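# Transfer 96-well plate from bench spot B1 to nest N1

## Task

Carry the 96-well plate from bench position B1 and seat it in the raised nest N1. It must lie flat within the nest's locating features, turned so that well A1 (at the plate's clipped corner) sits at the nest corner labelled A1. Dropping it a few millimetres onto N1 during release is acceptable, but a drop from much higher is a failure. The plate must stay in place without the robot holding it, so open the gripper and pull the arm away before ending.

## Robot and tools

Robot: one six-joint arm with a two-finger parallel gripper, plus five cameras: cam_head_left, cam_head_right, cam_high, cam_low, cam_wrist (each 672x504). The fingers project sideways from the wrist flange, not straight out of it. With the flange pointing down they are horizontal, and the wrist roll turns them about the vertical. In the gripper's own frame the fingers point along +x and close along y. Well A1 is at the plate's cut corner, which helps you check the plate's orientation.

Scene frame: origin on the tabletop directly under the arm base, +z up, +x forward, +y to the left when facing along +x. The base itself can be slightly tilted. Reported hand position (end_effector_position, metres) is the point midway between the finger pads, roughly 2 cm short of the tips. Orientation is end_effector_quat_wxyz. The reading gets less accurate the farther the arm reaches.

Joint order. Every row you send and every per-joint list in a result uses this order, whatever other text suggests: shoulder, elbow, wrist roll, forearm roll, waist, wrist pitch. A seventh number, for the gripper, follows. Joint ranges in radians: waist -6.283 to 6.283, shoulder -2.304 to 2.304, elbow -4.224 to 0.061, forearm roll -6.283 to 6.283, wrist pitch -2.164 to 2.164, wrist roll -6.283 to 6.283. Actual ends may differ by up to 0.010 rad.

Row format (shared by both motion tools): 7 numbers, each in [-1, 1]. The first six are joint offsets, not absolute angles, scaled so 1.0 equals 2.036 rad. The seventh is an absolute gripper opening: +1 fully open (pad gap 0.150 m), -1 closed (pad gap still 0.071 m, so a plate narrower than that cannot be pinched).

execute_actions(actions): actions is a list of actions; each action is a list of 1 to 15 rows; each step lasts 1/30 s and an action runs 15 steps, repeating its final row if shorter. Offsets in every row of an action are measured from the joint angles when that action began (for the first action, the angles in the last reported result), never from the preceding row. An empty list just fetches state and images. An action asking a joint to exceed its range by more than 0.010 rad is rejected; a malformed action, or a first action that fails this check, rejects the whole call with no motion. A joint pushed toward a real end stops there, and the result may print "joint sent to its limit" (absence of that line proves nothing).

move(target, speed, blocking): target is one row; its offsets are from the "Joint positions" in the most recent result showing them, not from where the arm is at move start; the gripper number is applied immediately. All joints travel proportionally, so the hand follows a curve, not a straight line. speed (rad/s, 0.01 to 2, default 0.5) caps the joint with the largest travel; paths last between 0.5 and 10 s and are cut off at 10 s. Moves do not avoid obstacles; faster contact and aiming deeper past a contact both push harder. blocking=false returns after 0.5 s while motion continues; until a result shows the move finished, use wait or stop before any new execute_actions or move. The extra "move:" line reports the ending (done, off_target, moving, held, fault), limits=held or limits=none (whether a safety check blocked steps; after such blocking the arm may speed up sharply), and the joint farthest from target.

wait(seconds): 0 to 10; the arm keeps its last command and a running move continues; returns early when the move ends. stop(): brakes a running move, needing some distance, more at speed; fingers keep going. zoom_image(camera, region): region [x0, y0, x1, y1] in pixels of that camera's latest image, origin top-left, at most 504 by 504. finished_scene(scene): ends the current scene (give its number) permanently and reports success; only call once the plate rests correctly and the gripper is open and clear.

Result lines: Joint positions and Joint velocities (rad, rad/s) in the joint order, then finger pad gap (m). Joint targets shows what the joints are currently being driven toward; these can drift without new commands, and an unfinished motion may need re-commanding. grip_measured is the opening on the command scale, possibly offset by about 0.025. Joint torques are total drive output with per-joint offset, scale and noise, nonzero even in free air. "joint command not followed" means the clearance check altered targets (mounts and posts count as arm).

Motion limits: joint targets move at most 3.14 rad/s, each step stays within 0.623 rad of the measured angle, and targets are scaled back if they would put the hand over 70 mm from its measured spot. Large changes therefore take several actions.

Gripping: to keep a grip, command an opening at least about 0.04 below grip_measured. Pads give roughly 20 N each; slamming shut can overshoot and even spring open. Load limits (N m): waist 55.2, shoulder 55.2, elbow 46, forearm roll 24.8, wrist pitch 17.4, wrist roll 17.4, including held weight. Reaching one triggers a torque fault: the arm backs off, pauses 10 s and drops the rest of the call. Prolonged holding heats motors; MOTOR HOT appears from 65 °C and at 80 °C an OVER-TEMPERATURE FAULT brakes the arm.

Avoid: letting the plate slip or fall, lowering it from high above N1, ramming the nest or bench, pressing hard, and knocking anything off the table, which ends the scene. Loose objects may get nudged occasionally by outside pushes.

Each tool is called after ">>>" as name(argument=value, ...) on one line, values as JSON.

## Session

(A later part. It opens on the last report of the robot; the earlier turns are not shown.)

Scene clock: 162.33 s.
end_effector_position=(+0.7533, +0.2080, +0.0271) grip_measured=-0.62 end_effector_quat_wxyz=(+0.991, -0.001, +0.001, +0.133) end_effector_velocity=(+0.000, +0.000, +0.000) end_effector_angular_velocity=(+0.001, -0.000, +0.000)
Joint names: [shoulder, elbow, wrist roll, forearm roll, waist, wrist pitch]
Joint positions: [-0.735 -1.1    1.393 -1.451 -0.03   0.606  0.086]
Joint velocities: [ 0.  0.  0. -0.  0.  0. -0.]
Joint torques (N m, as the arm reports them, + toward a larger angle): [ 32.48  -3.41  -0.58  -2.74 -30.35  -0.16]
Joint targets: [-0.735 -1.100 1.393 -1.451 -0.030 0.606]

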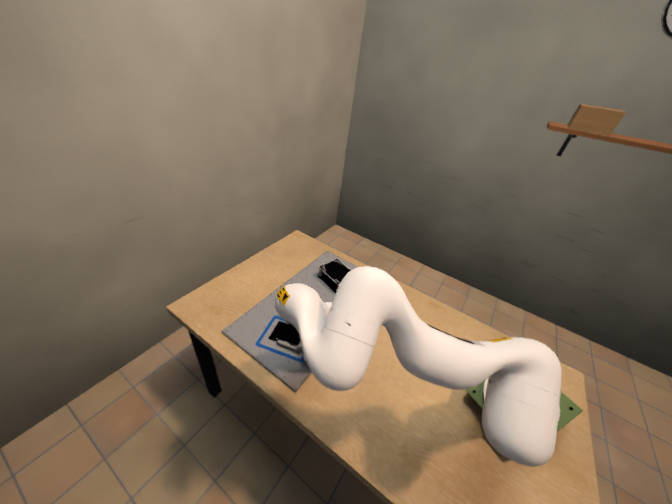

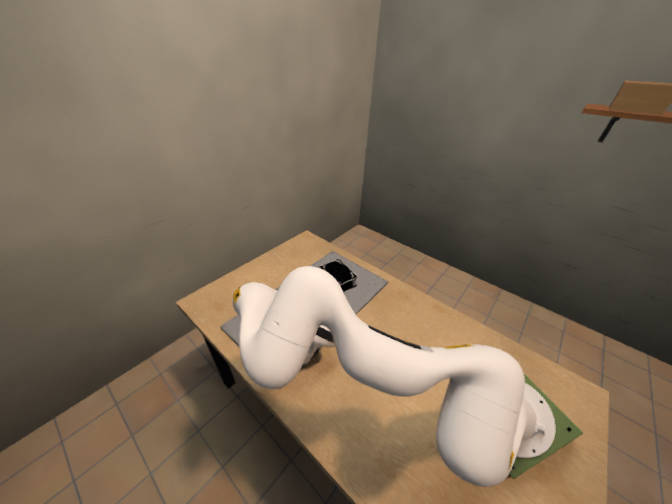

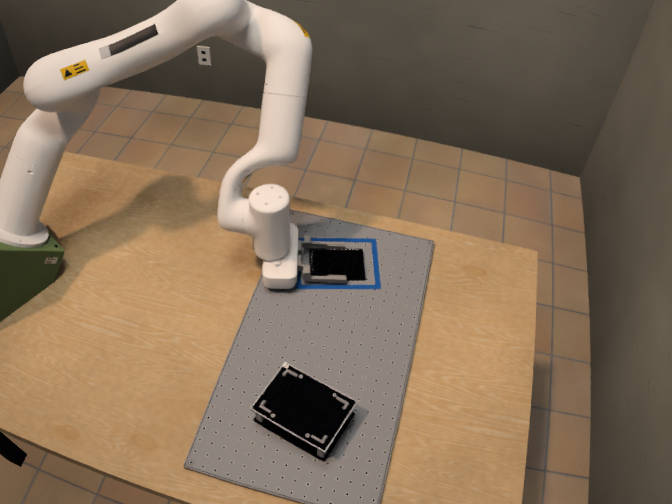

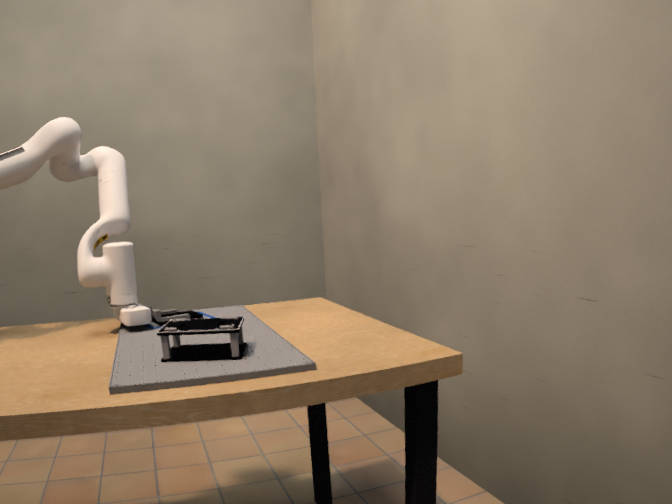

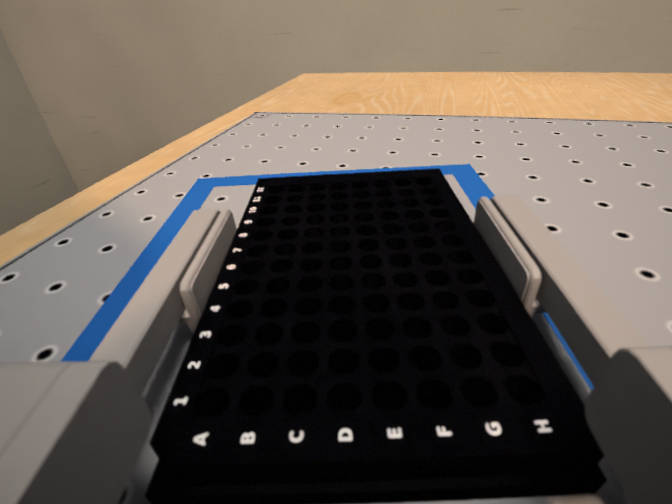

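>>> execute_actions(actions=[[[0,0,0,0,0,0,-0.6],[0,0,0,0,0,0,-0.55],[0,0,0,0,0,0,-0.52],[0,0,0,0,0,0,-0.52],[0,0,0,0,0,0,-0.52],[0,0,0,0,0,0,-0.52],[0,0,0,0,0,0,-0.52],[0.0008,0.0005,0.0004,-0.0007,-0.0004,0.0001,-0.52],[0.0015,0.001,0.0009,-0.0014,-0.0008,0.0003,-0.52],[0.0023,0.0016,0.0013,-0.0021,-0.0011,0.0004,-0.52],[0.003,0.0021,0.0017,-0.0028,-0.0015,0.0005,-0.52]]])

>>> execute_actions(actions=[[[0,0,0,0,0,0,-0.55],[0,0,0,0,0,0,-0.58],[0,0,0,0,0,0,-0.6],[0,0,0,0,0,0,-0.62],[0,0,0,0,0,0,-0.64],[0,0,0,0,0,0,-0.66],[0,0,0,0,0,0,-0.68],[0,0,0,0,0,0,-0.7],[0,0,0,0,0,0,-0.72],[0,0,0,0,0,0,-0.74],[0,0,0,0,0,0,-0.76],[0,0,0,0,0,0,-0.78],[0,0,0,0,0,0,-0.8],[0,0,0,0,0,0,-0.82],[0,0,0,0,0,0,-0.84]]])

Scene clock: 204.73 s.
end_effector_position=(+0.7533, +0.2080, +0.0294) grip_measured=-0.52 end_effector_quat_wxyz=(+0.991, -0.001, +0.001, +0.133) end_effector_velocity=(-0.000, -0.000, +0.008) end_effector_angular_velocity=(+0.000, +0.000, +0.000)
Joint names: [shoulder, elbow, wrist roll, forearm roll, waist, wrist pitch]
Joint positions: [-0.731 -1.097  1.396 -1.455 -0.032  0.607  0.09 ]
Joint velocities: [ 0.016  0.011  0.009 -0.015 -0.008  0.002  0.   ]
Joint torques (N m, as the arm reports them, + toward a larger angle): [ 32.35  -4.2   -0.48  -2.37 -28.68  -0.2 ]
Joint targets: [-0.729 -1.096 1.396 -1.456 -0.033 0.607]

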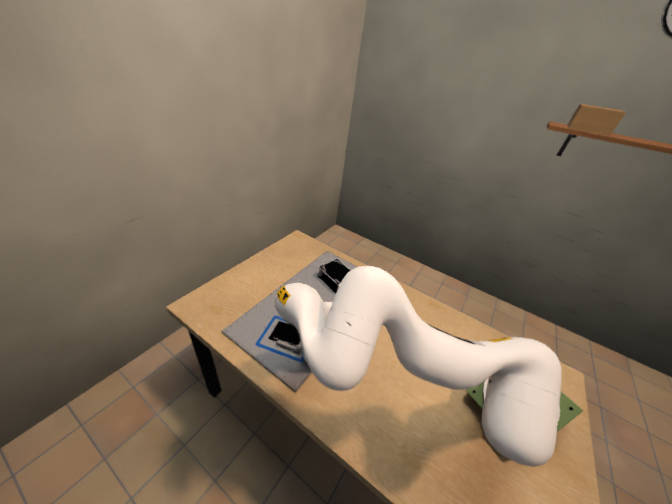

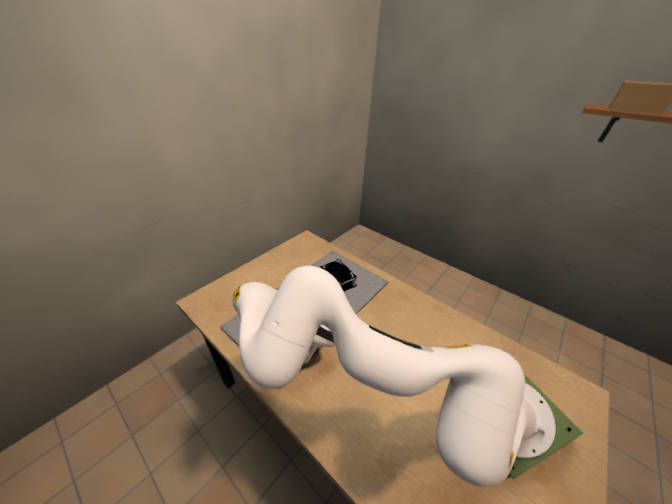

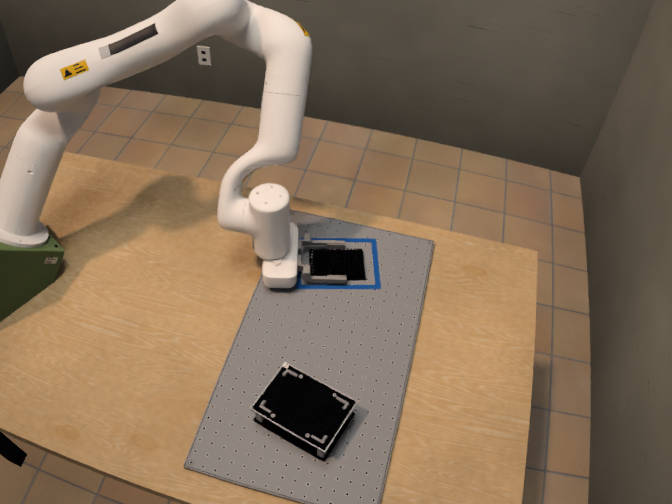

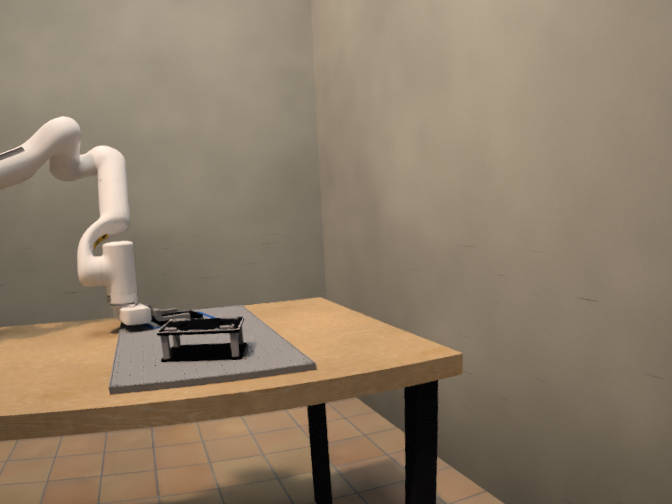

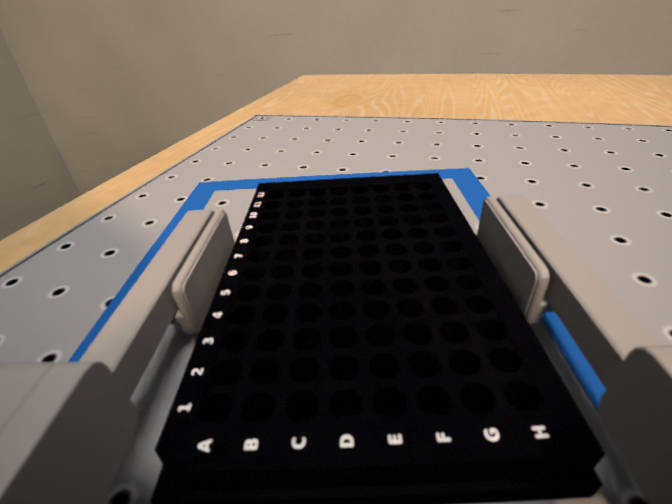

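Scene clock: 205.23 s.
end_effector_position=(+0.7534, +0.2080, +0.0295) grip_measured=-0.69 end_effector_quat_wxyz=(+0.991, -0.001, +0.001, +0.133) end_effector_velocity=(+0.000, +0.000, -0.000) end_effector_angular_velocity=(-0.000, -0.000, +0.000)
Joint names: [shoulder, elbow, wrist roll, forearm roll, waist, wrist pitch]
Joint positions: [-0.73  -1.097  1.396 -1.455 -0.032  0.607  0.083]
Joint velocities: [ 0. -0. -0.  0.  0. -0.  0.]
Joint torques (N m, as the arm reports them, + toward a larger angle): [ 30.99  -3.1   -0.52  -2.89 -27.04  -0.33]
Joint targets: [-0.731 -1.097 1.396 -1.455 -0.032 0.607]

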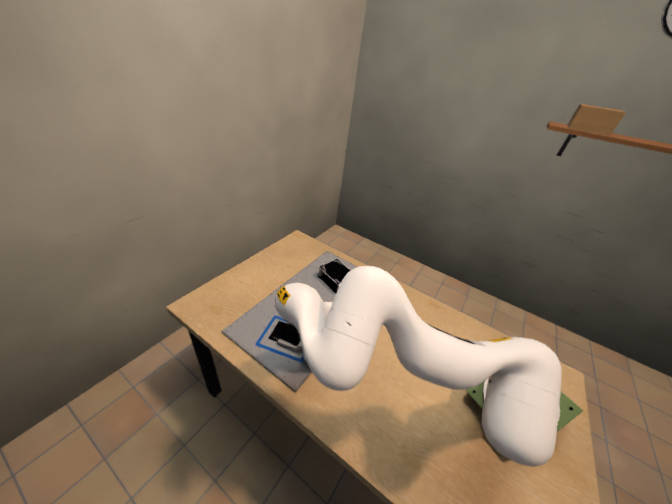

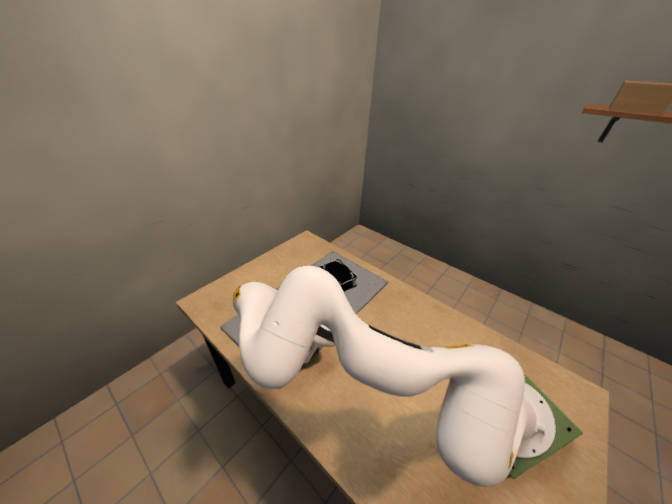

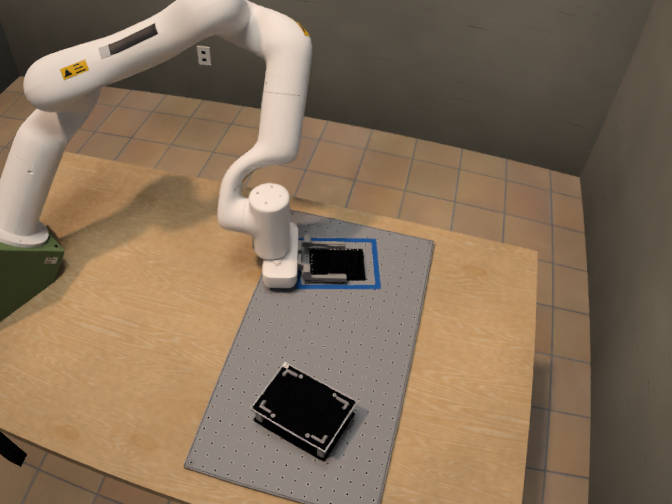

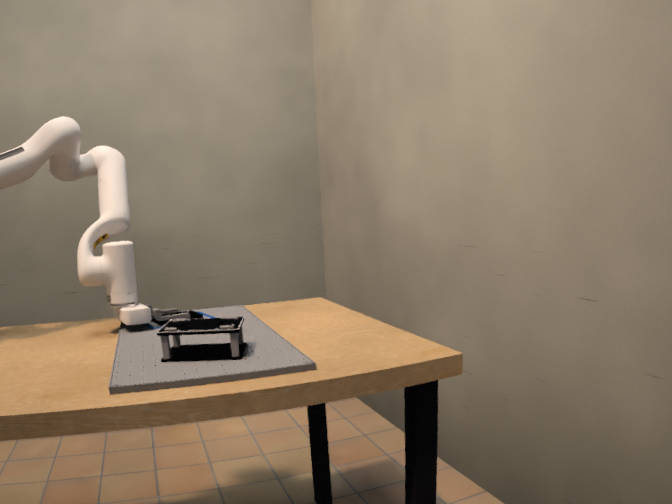

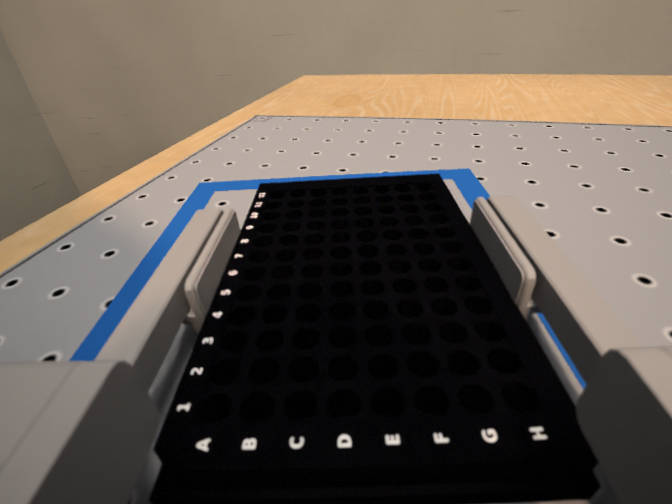

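>>> move(target=[0.0786,0.0491,0.0457,-0.0737,-0.0393,0.0138,-0.84], speed=0.25)

Scene clock: 239.17 s.
end_effector_position=(+0.7498, +0.2096, +0.1065) grip_measured=-0.69 end_effector_quat_wxyz=(+0.991, -0.001, -0.002, +0.136) end_effector_velocity=(-0.000, -0.000, +0.000) end_effector_angular_velocity=(-0.000, +0.001, -0.001)
Joint names: [shoulder, elbow, wrist roll, forearm roll, waist, wrist pitch]
Joint positions: [-0.571 -0.997  1.489 -1.605 -0.112  0.635  0.083]
Joint velocities: [ 0.001  0.001  0.001 -0.002 -0.001  0.     0.   ]
Joint torques (N m, as the arm reports them, + toward a larger angle): [ 31.16  -5.98  -0.46  -2.54 -28.46   0.01]
Joint targets: [-0.570 -0.997 1.489 -1.605 -0.112 0.635]
move: done; limits=none; farthest joint: the shoulder, 0.001 radians from its target (0.161 radians at the start)

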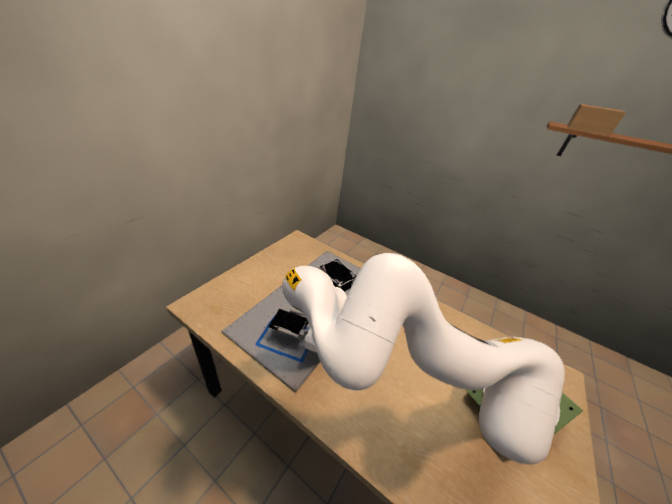

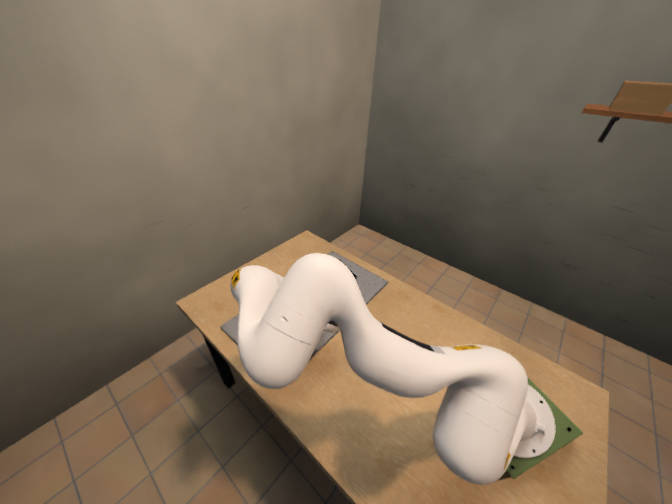

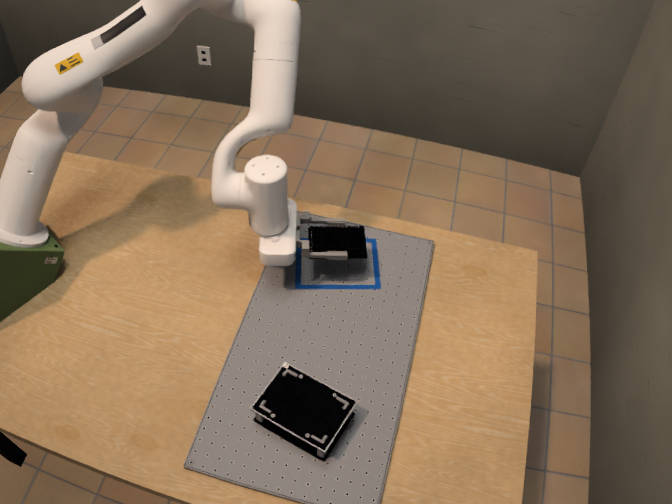

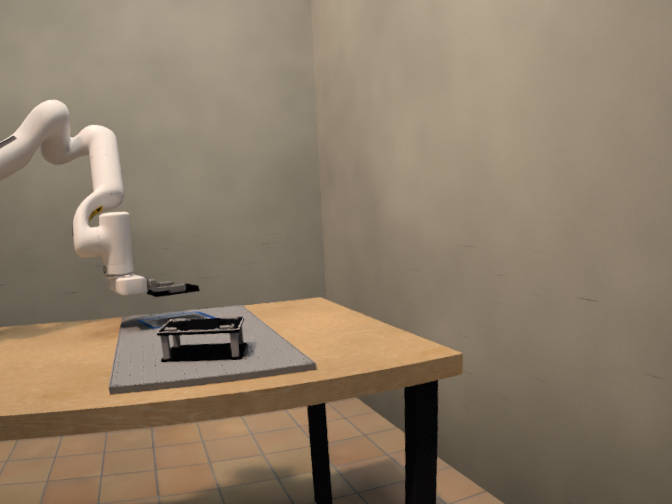

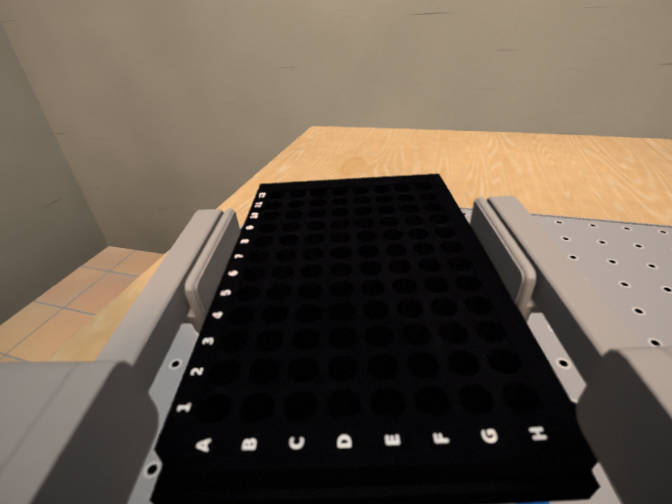

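>>> move(target=[-0.1686,0.0001,0.0129,-0.0035,-0.2117,0.0478,-0.84], speed=0.4)

>>> zoom_image(camera="cam_wrist", region=[220, 90, 480, 220])

>>> zoom_image(camera="cam_low", region=[40, 270, 270, 380])

Scene clock: 250.90 s.
end_effector_position=(+0.6482, -0.1351, +0.1209) grip_measured=-0.69 end_effector_quat_wxyz=(+0.990, -0.001, -0.000, -0.144) end_effector_velocity=(-0.002, -0.002, -0.000) end_effector_angular_velocity=(+0.000, +0.000, -0.005)
Joint names: [shoulder, elbow, wrist roll, forearm roll, waist, wrist pitch]
Joint positions: [-0.914 -0.997  1.515 -1.612 -0.543  0.733  0.083]
Joint velocities: [-0.002  0.     0.001  0.    -0.003  0.    -0.   ]
Joint torques (N m, as the arm reports them, + toward a larger angle): [ 29.6   -4.89  -0.42  -2.59 -34.69  -0.24]
Joint targets: [-0.914 -0.997 1.515 -1.612 -0.543 0.732]
move: done; limits=none; farthest joint: the shoulder, 0.001 radians from its target (0.344 radians at the start)

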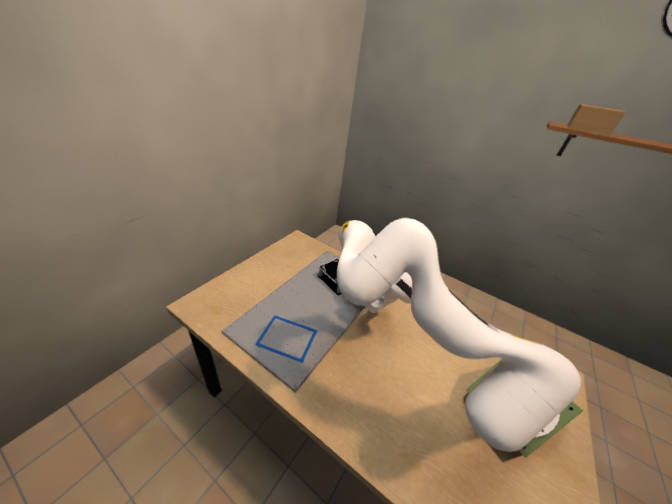

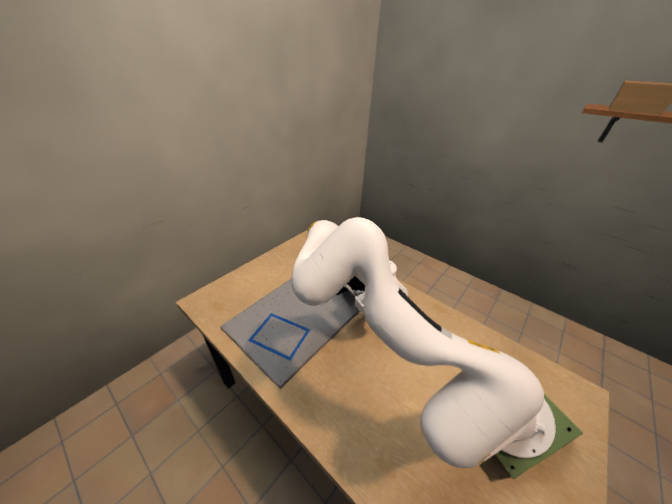

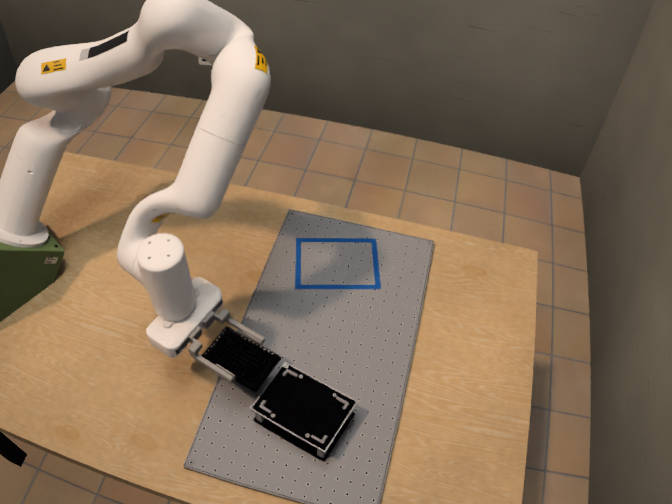

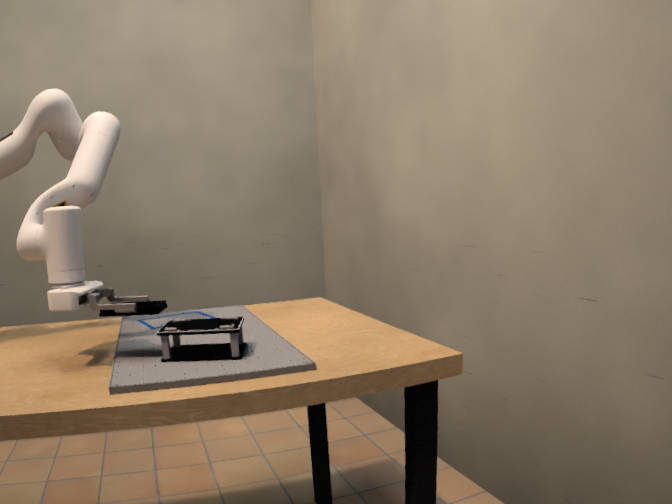

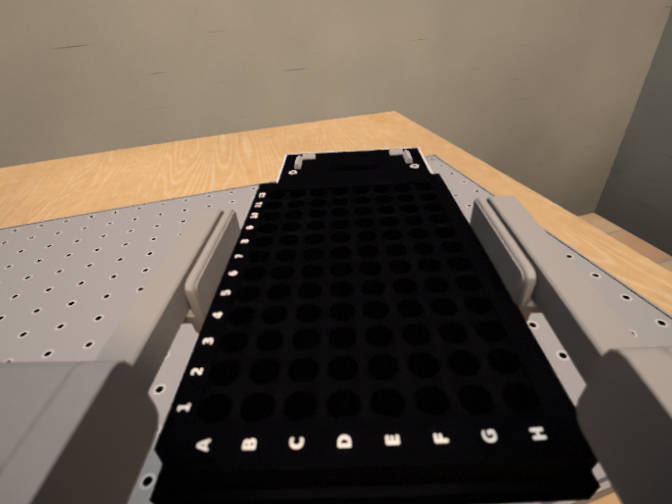

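Region (220, 90, 480, 220) of cam_wrist's 672x504 image, scaled by 1.938, with more detail than that image has.

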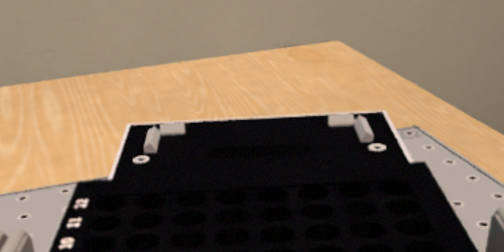

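Region (40, 270, 270, 380) of cam_low's 672x504 image, scaled by 2.191, with more detail than that image has; it fills the top 241 rows of this view, and the rest is white.

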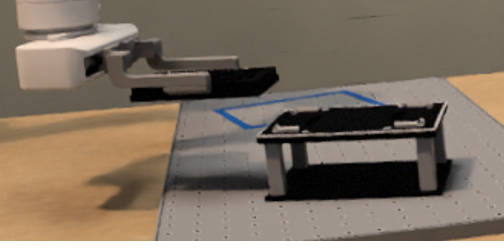

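>>> zoom_image(camera="cam_wrist", region=[270, 135, 445, 195])

>>> zoom_image(camera="cam_high", region=[190, 310, 370, 470])

Region (270, 135, 445, 195) of cam_wrist's 672x504 image, scaled by 2.880, with more detail than that image has; it fills the top 173 rows of this view, and the rest is white.

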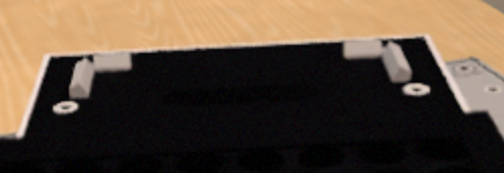

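Region (190, 310, 370, 470) of cam_high's 672x504 image, scaled by 2.800, with more detail than that image has.

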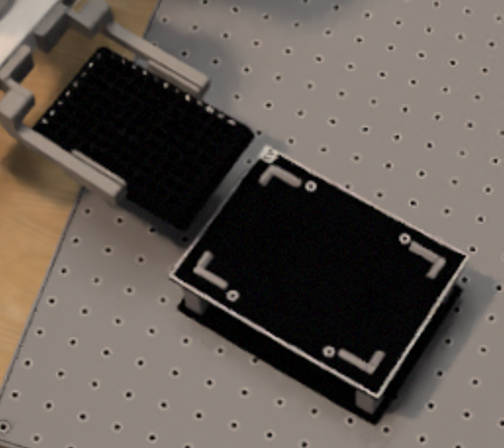

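>>> move(target=[-0.0958,-0.2310,0.2022,-0.1283,0.0161,0.0201,-0.84], speed=0.4)

>>> zoom_image(camera="cam_high", region=[230, 340, 370, 470])

>>> zoom_image(camera="cam_low", region=[120, 285, 260, 365])

Scene clock: 284.97 s.
end_effector_position=(+0.7857, -0.1821, +0.1030) grip_measured=-0.69 end_effector_quat_wxyz=(+0.989, -0.001, -0.000, -0.150) end_effector_velocity=(+0.001, -0.000, -0.000) end_effector_angular_velocity=(-0.000, -0.000, +0.000)
Joint names: [shoulder, elbow, wrist roll, forearm roll, waist, wrist pitch]
Joint positions: [-1.109 -1.467  1.926 -1.873 -0.51   0.773  0.083]
Joint velocities: [-0.001 -0.002  0.002 -0.001  0.     0.     0.   ]
Joint torques (N m, as the arm reports them, + toward a larger angle): [ 37.03  -7.49  -0.49  -2.81 -41.07  -0.36]
Joint targets: [-1.109 -1.467 1.926 -1.873 -0.510 0.773]
move: done; limits=none; farthest joint: the waist, 0.000 radians from its target (0.033 radians at the start)

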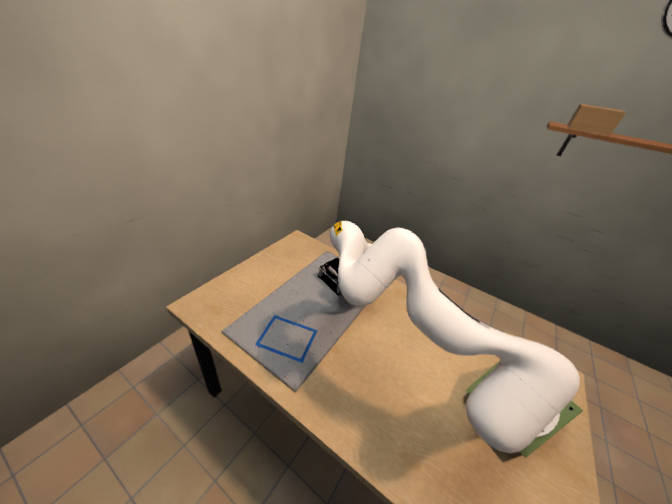

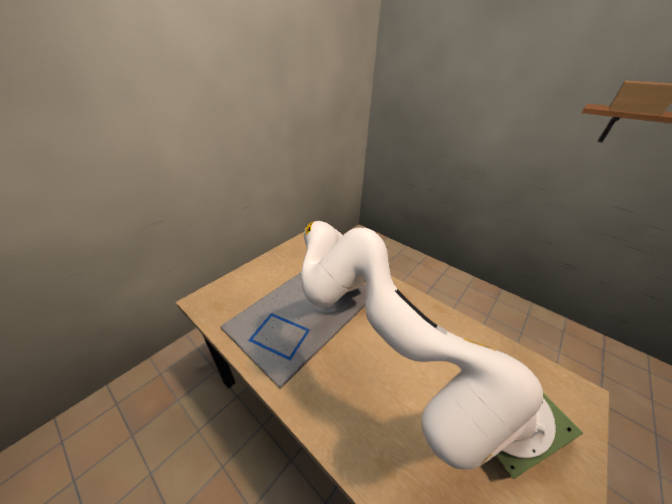

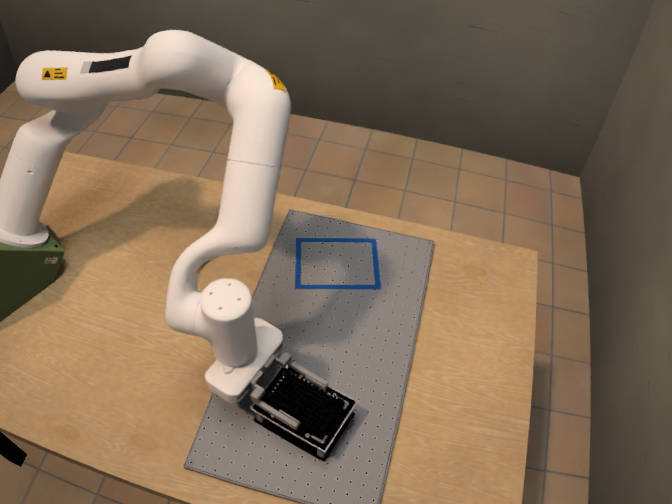

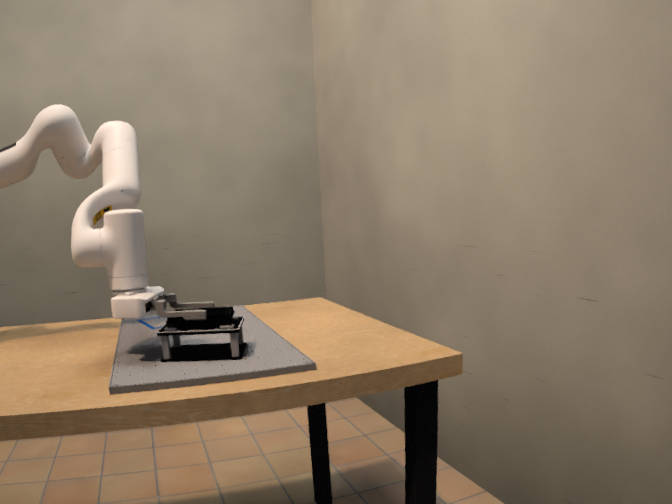

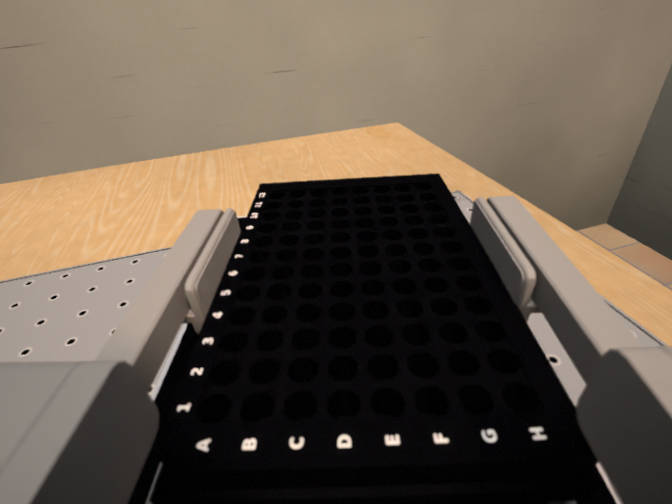

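Region (230, 340, 370, 470) of cam_high's 672x504 image, scaled by 3.600, with more detail than that image has; it fills the top 468 rows of this view, and the rest is white.

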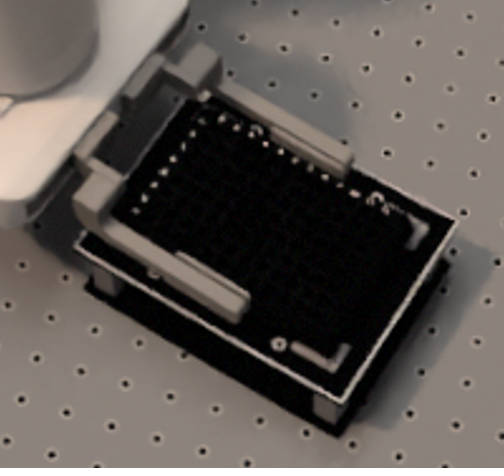

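Region (120, 285, 260, 365) of cam_low's 672x504 image, scaled by 3.600, with more detail than that image has; it fills the top 288 rows of this view, and the rest is white.

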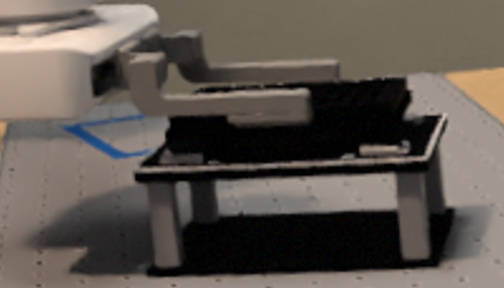

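>>> zoom_image(camera="cam_wrist", region=[120, 300, 260, 504])

>>> zoom_image(camera="cam_wrist", region=[500, 300, 640, 504])

>>> zoom_image(camera="cam_wrist", region=[210, 160, 500, 260])

Region (120, 300, 260, 504) of cam_wrist's 672x504 image, scaled by 2.471, with more detail than that image has; it fills the left 346 columns of this view, and the rest is white.

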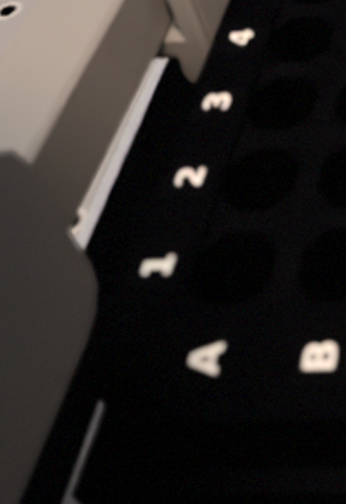

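Region (500, 300, 640, 504) of cam_wrist's 672x504 image, scaled by 2.471, with more detail than that image has; it fills the left 346 columns of this view, and the rest is white.

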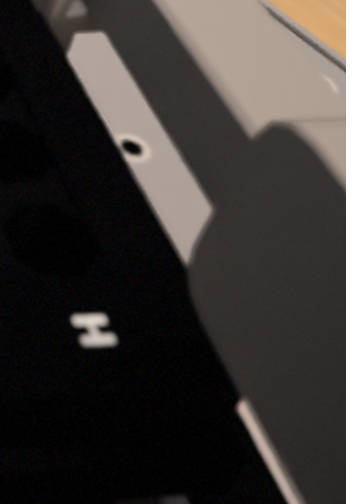

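Region (210, 160, 500, 260) of cam_wrist's 672x504 image, scaled by 1.738, with more detail than that image has; it fills the top 174 rows of this view, and the rest is white.

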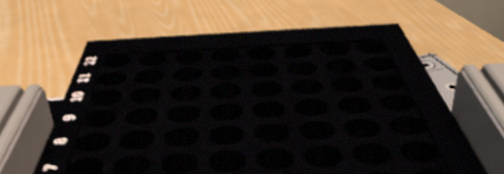

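>>> move(target=[-0.0013,-0.0005,-0.0004,0.0047,0.0046,-0.0018,-0.84], speed=0.05)

>>> zoom_image(camera="cam_wrist", region=[120, 300, 260, 504])

>>> zoom_image(camera="cam_wrist", region=[500, 300, 640, 504])

>>> zoom_image(camera="cam_wrist", region=[210, 160, 500, 260])

>>> zoom_image(camera="cam_low", region=[150, 295, 250, 345])

Scene clock: 321.30 s.
end_effector_position=(+0.7867, -0.1788, +0.0981) grip_measured=-0.69 end_effector_quat_wxyz=(+0.989, -0.001, -0.000, -0.150) end_effector_velocity=(+0.000, +0.000, -0.001) end_effector_angular_velocity=(-0.000, -0.000, -0.000)
Joint names: [shoulder, elbow, wrist roll, forearm roll, waist, wrist pitch]
Joint positions: [-1.111 -1.468  1.925 -1.863 -0.501  0.77   0.083]
Joint velocities: [-0.001 -0.    -0.     0.002  0.002 -0.001 -0.   ]
Joint torques (N m, as the arm reports them, + toward a larger angle): [ 36.2   -7.51  -0.46  -2.8  -41.49  -0.34]
Joint targets: [-1.111 -1.468 1.925 -1.863 -0.501 0.770]
move: done; limits=none; farthest joint: the waist, 0.000 radians from its target (0.009 radians at the start)

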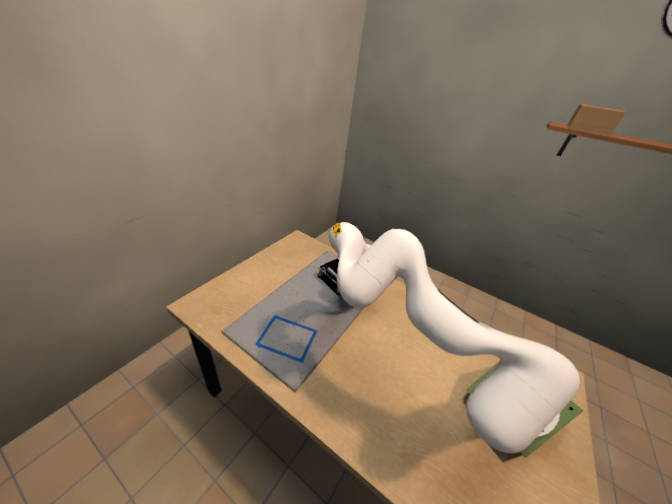

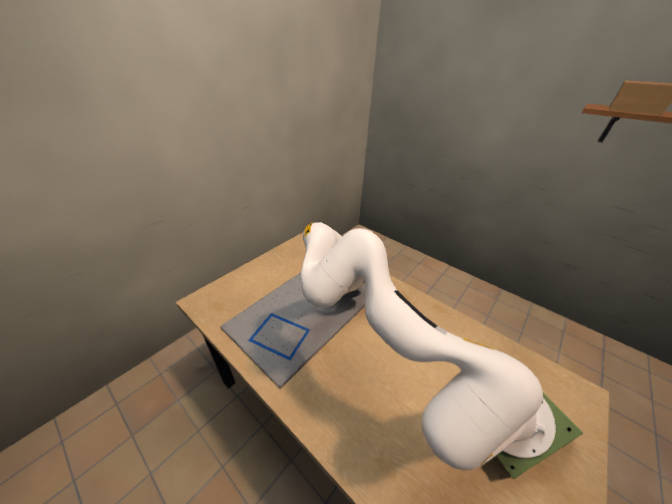

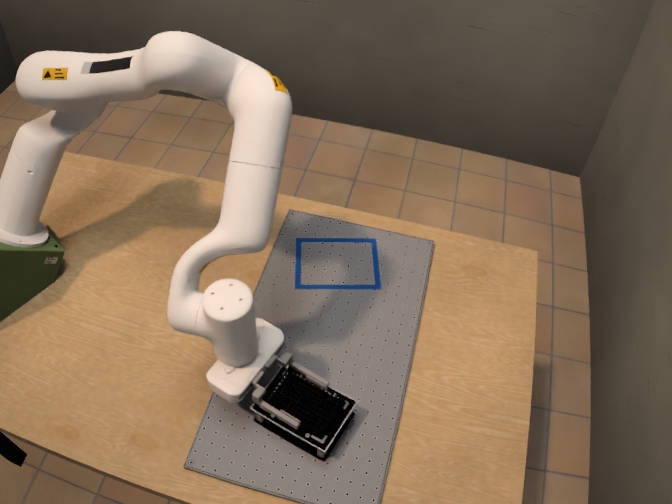

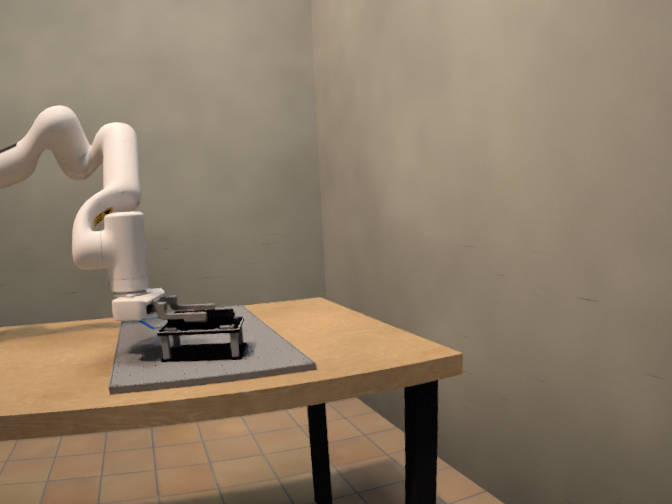

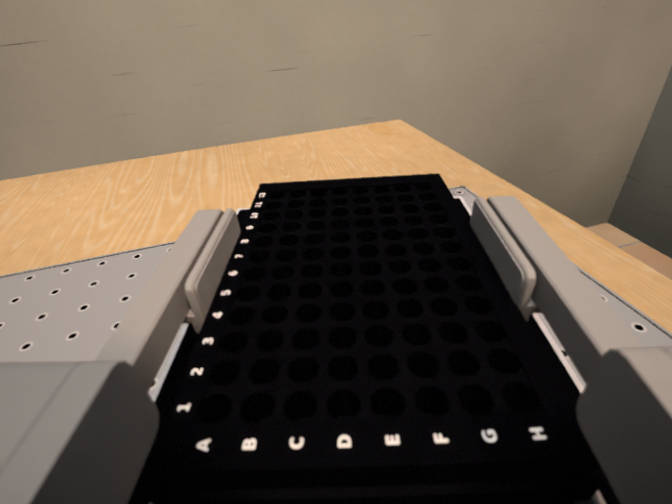

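Region (120, 300, 260, 504) of cam_wrist's 672x504 image, scaled by 2.471, with more detail than that image has; it fills the left 346 columns of this view, and the rest is white.

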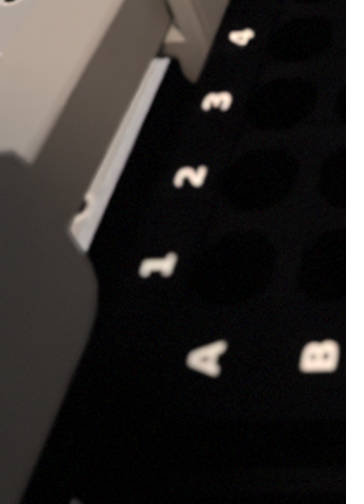

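Region (500, 300, 640, 504) of cam_wrist's 672x504 image, scaled by 2.471, with more detail than that image has; it fills the left 346 columns of this view, and the rest is white.

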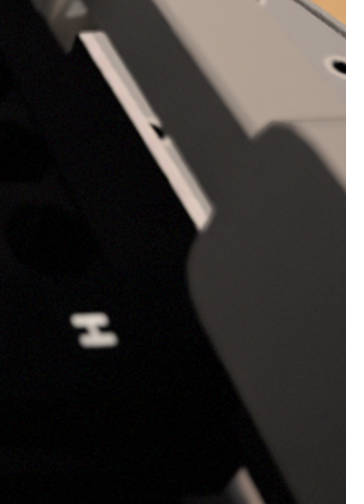

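Region (210, 160, 500, 260) of cam_wrist's 672x504 image, scaled by 1.738, with more detail than that image has; it fills the top 174 rows of this view, and the rest is white.

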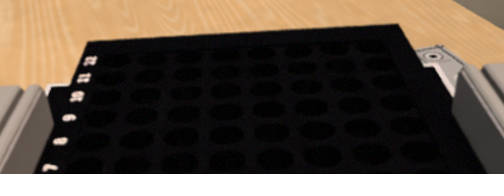

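Region (150, 295, 250, 345) of cam_low's 672x504 image, scaled by 5.040, with more detail than that image has.

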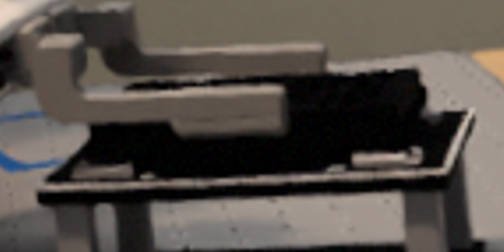

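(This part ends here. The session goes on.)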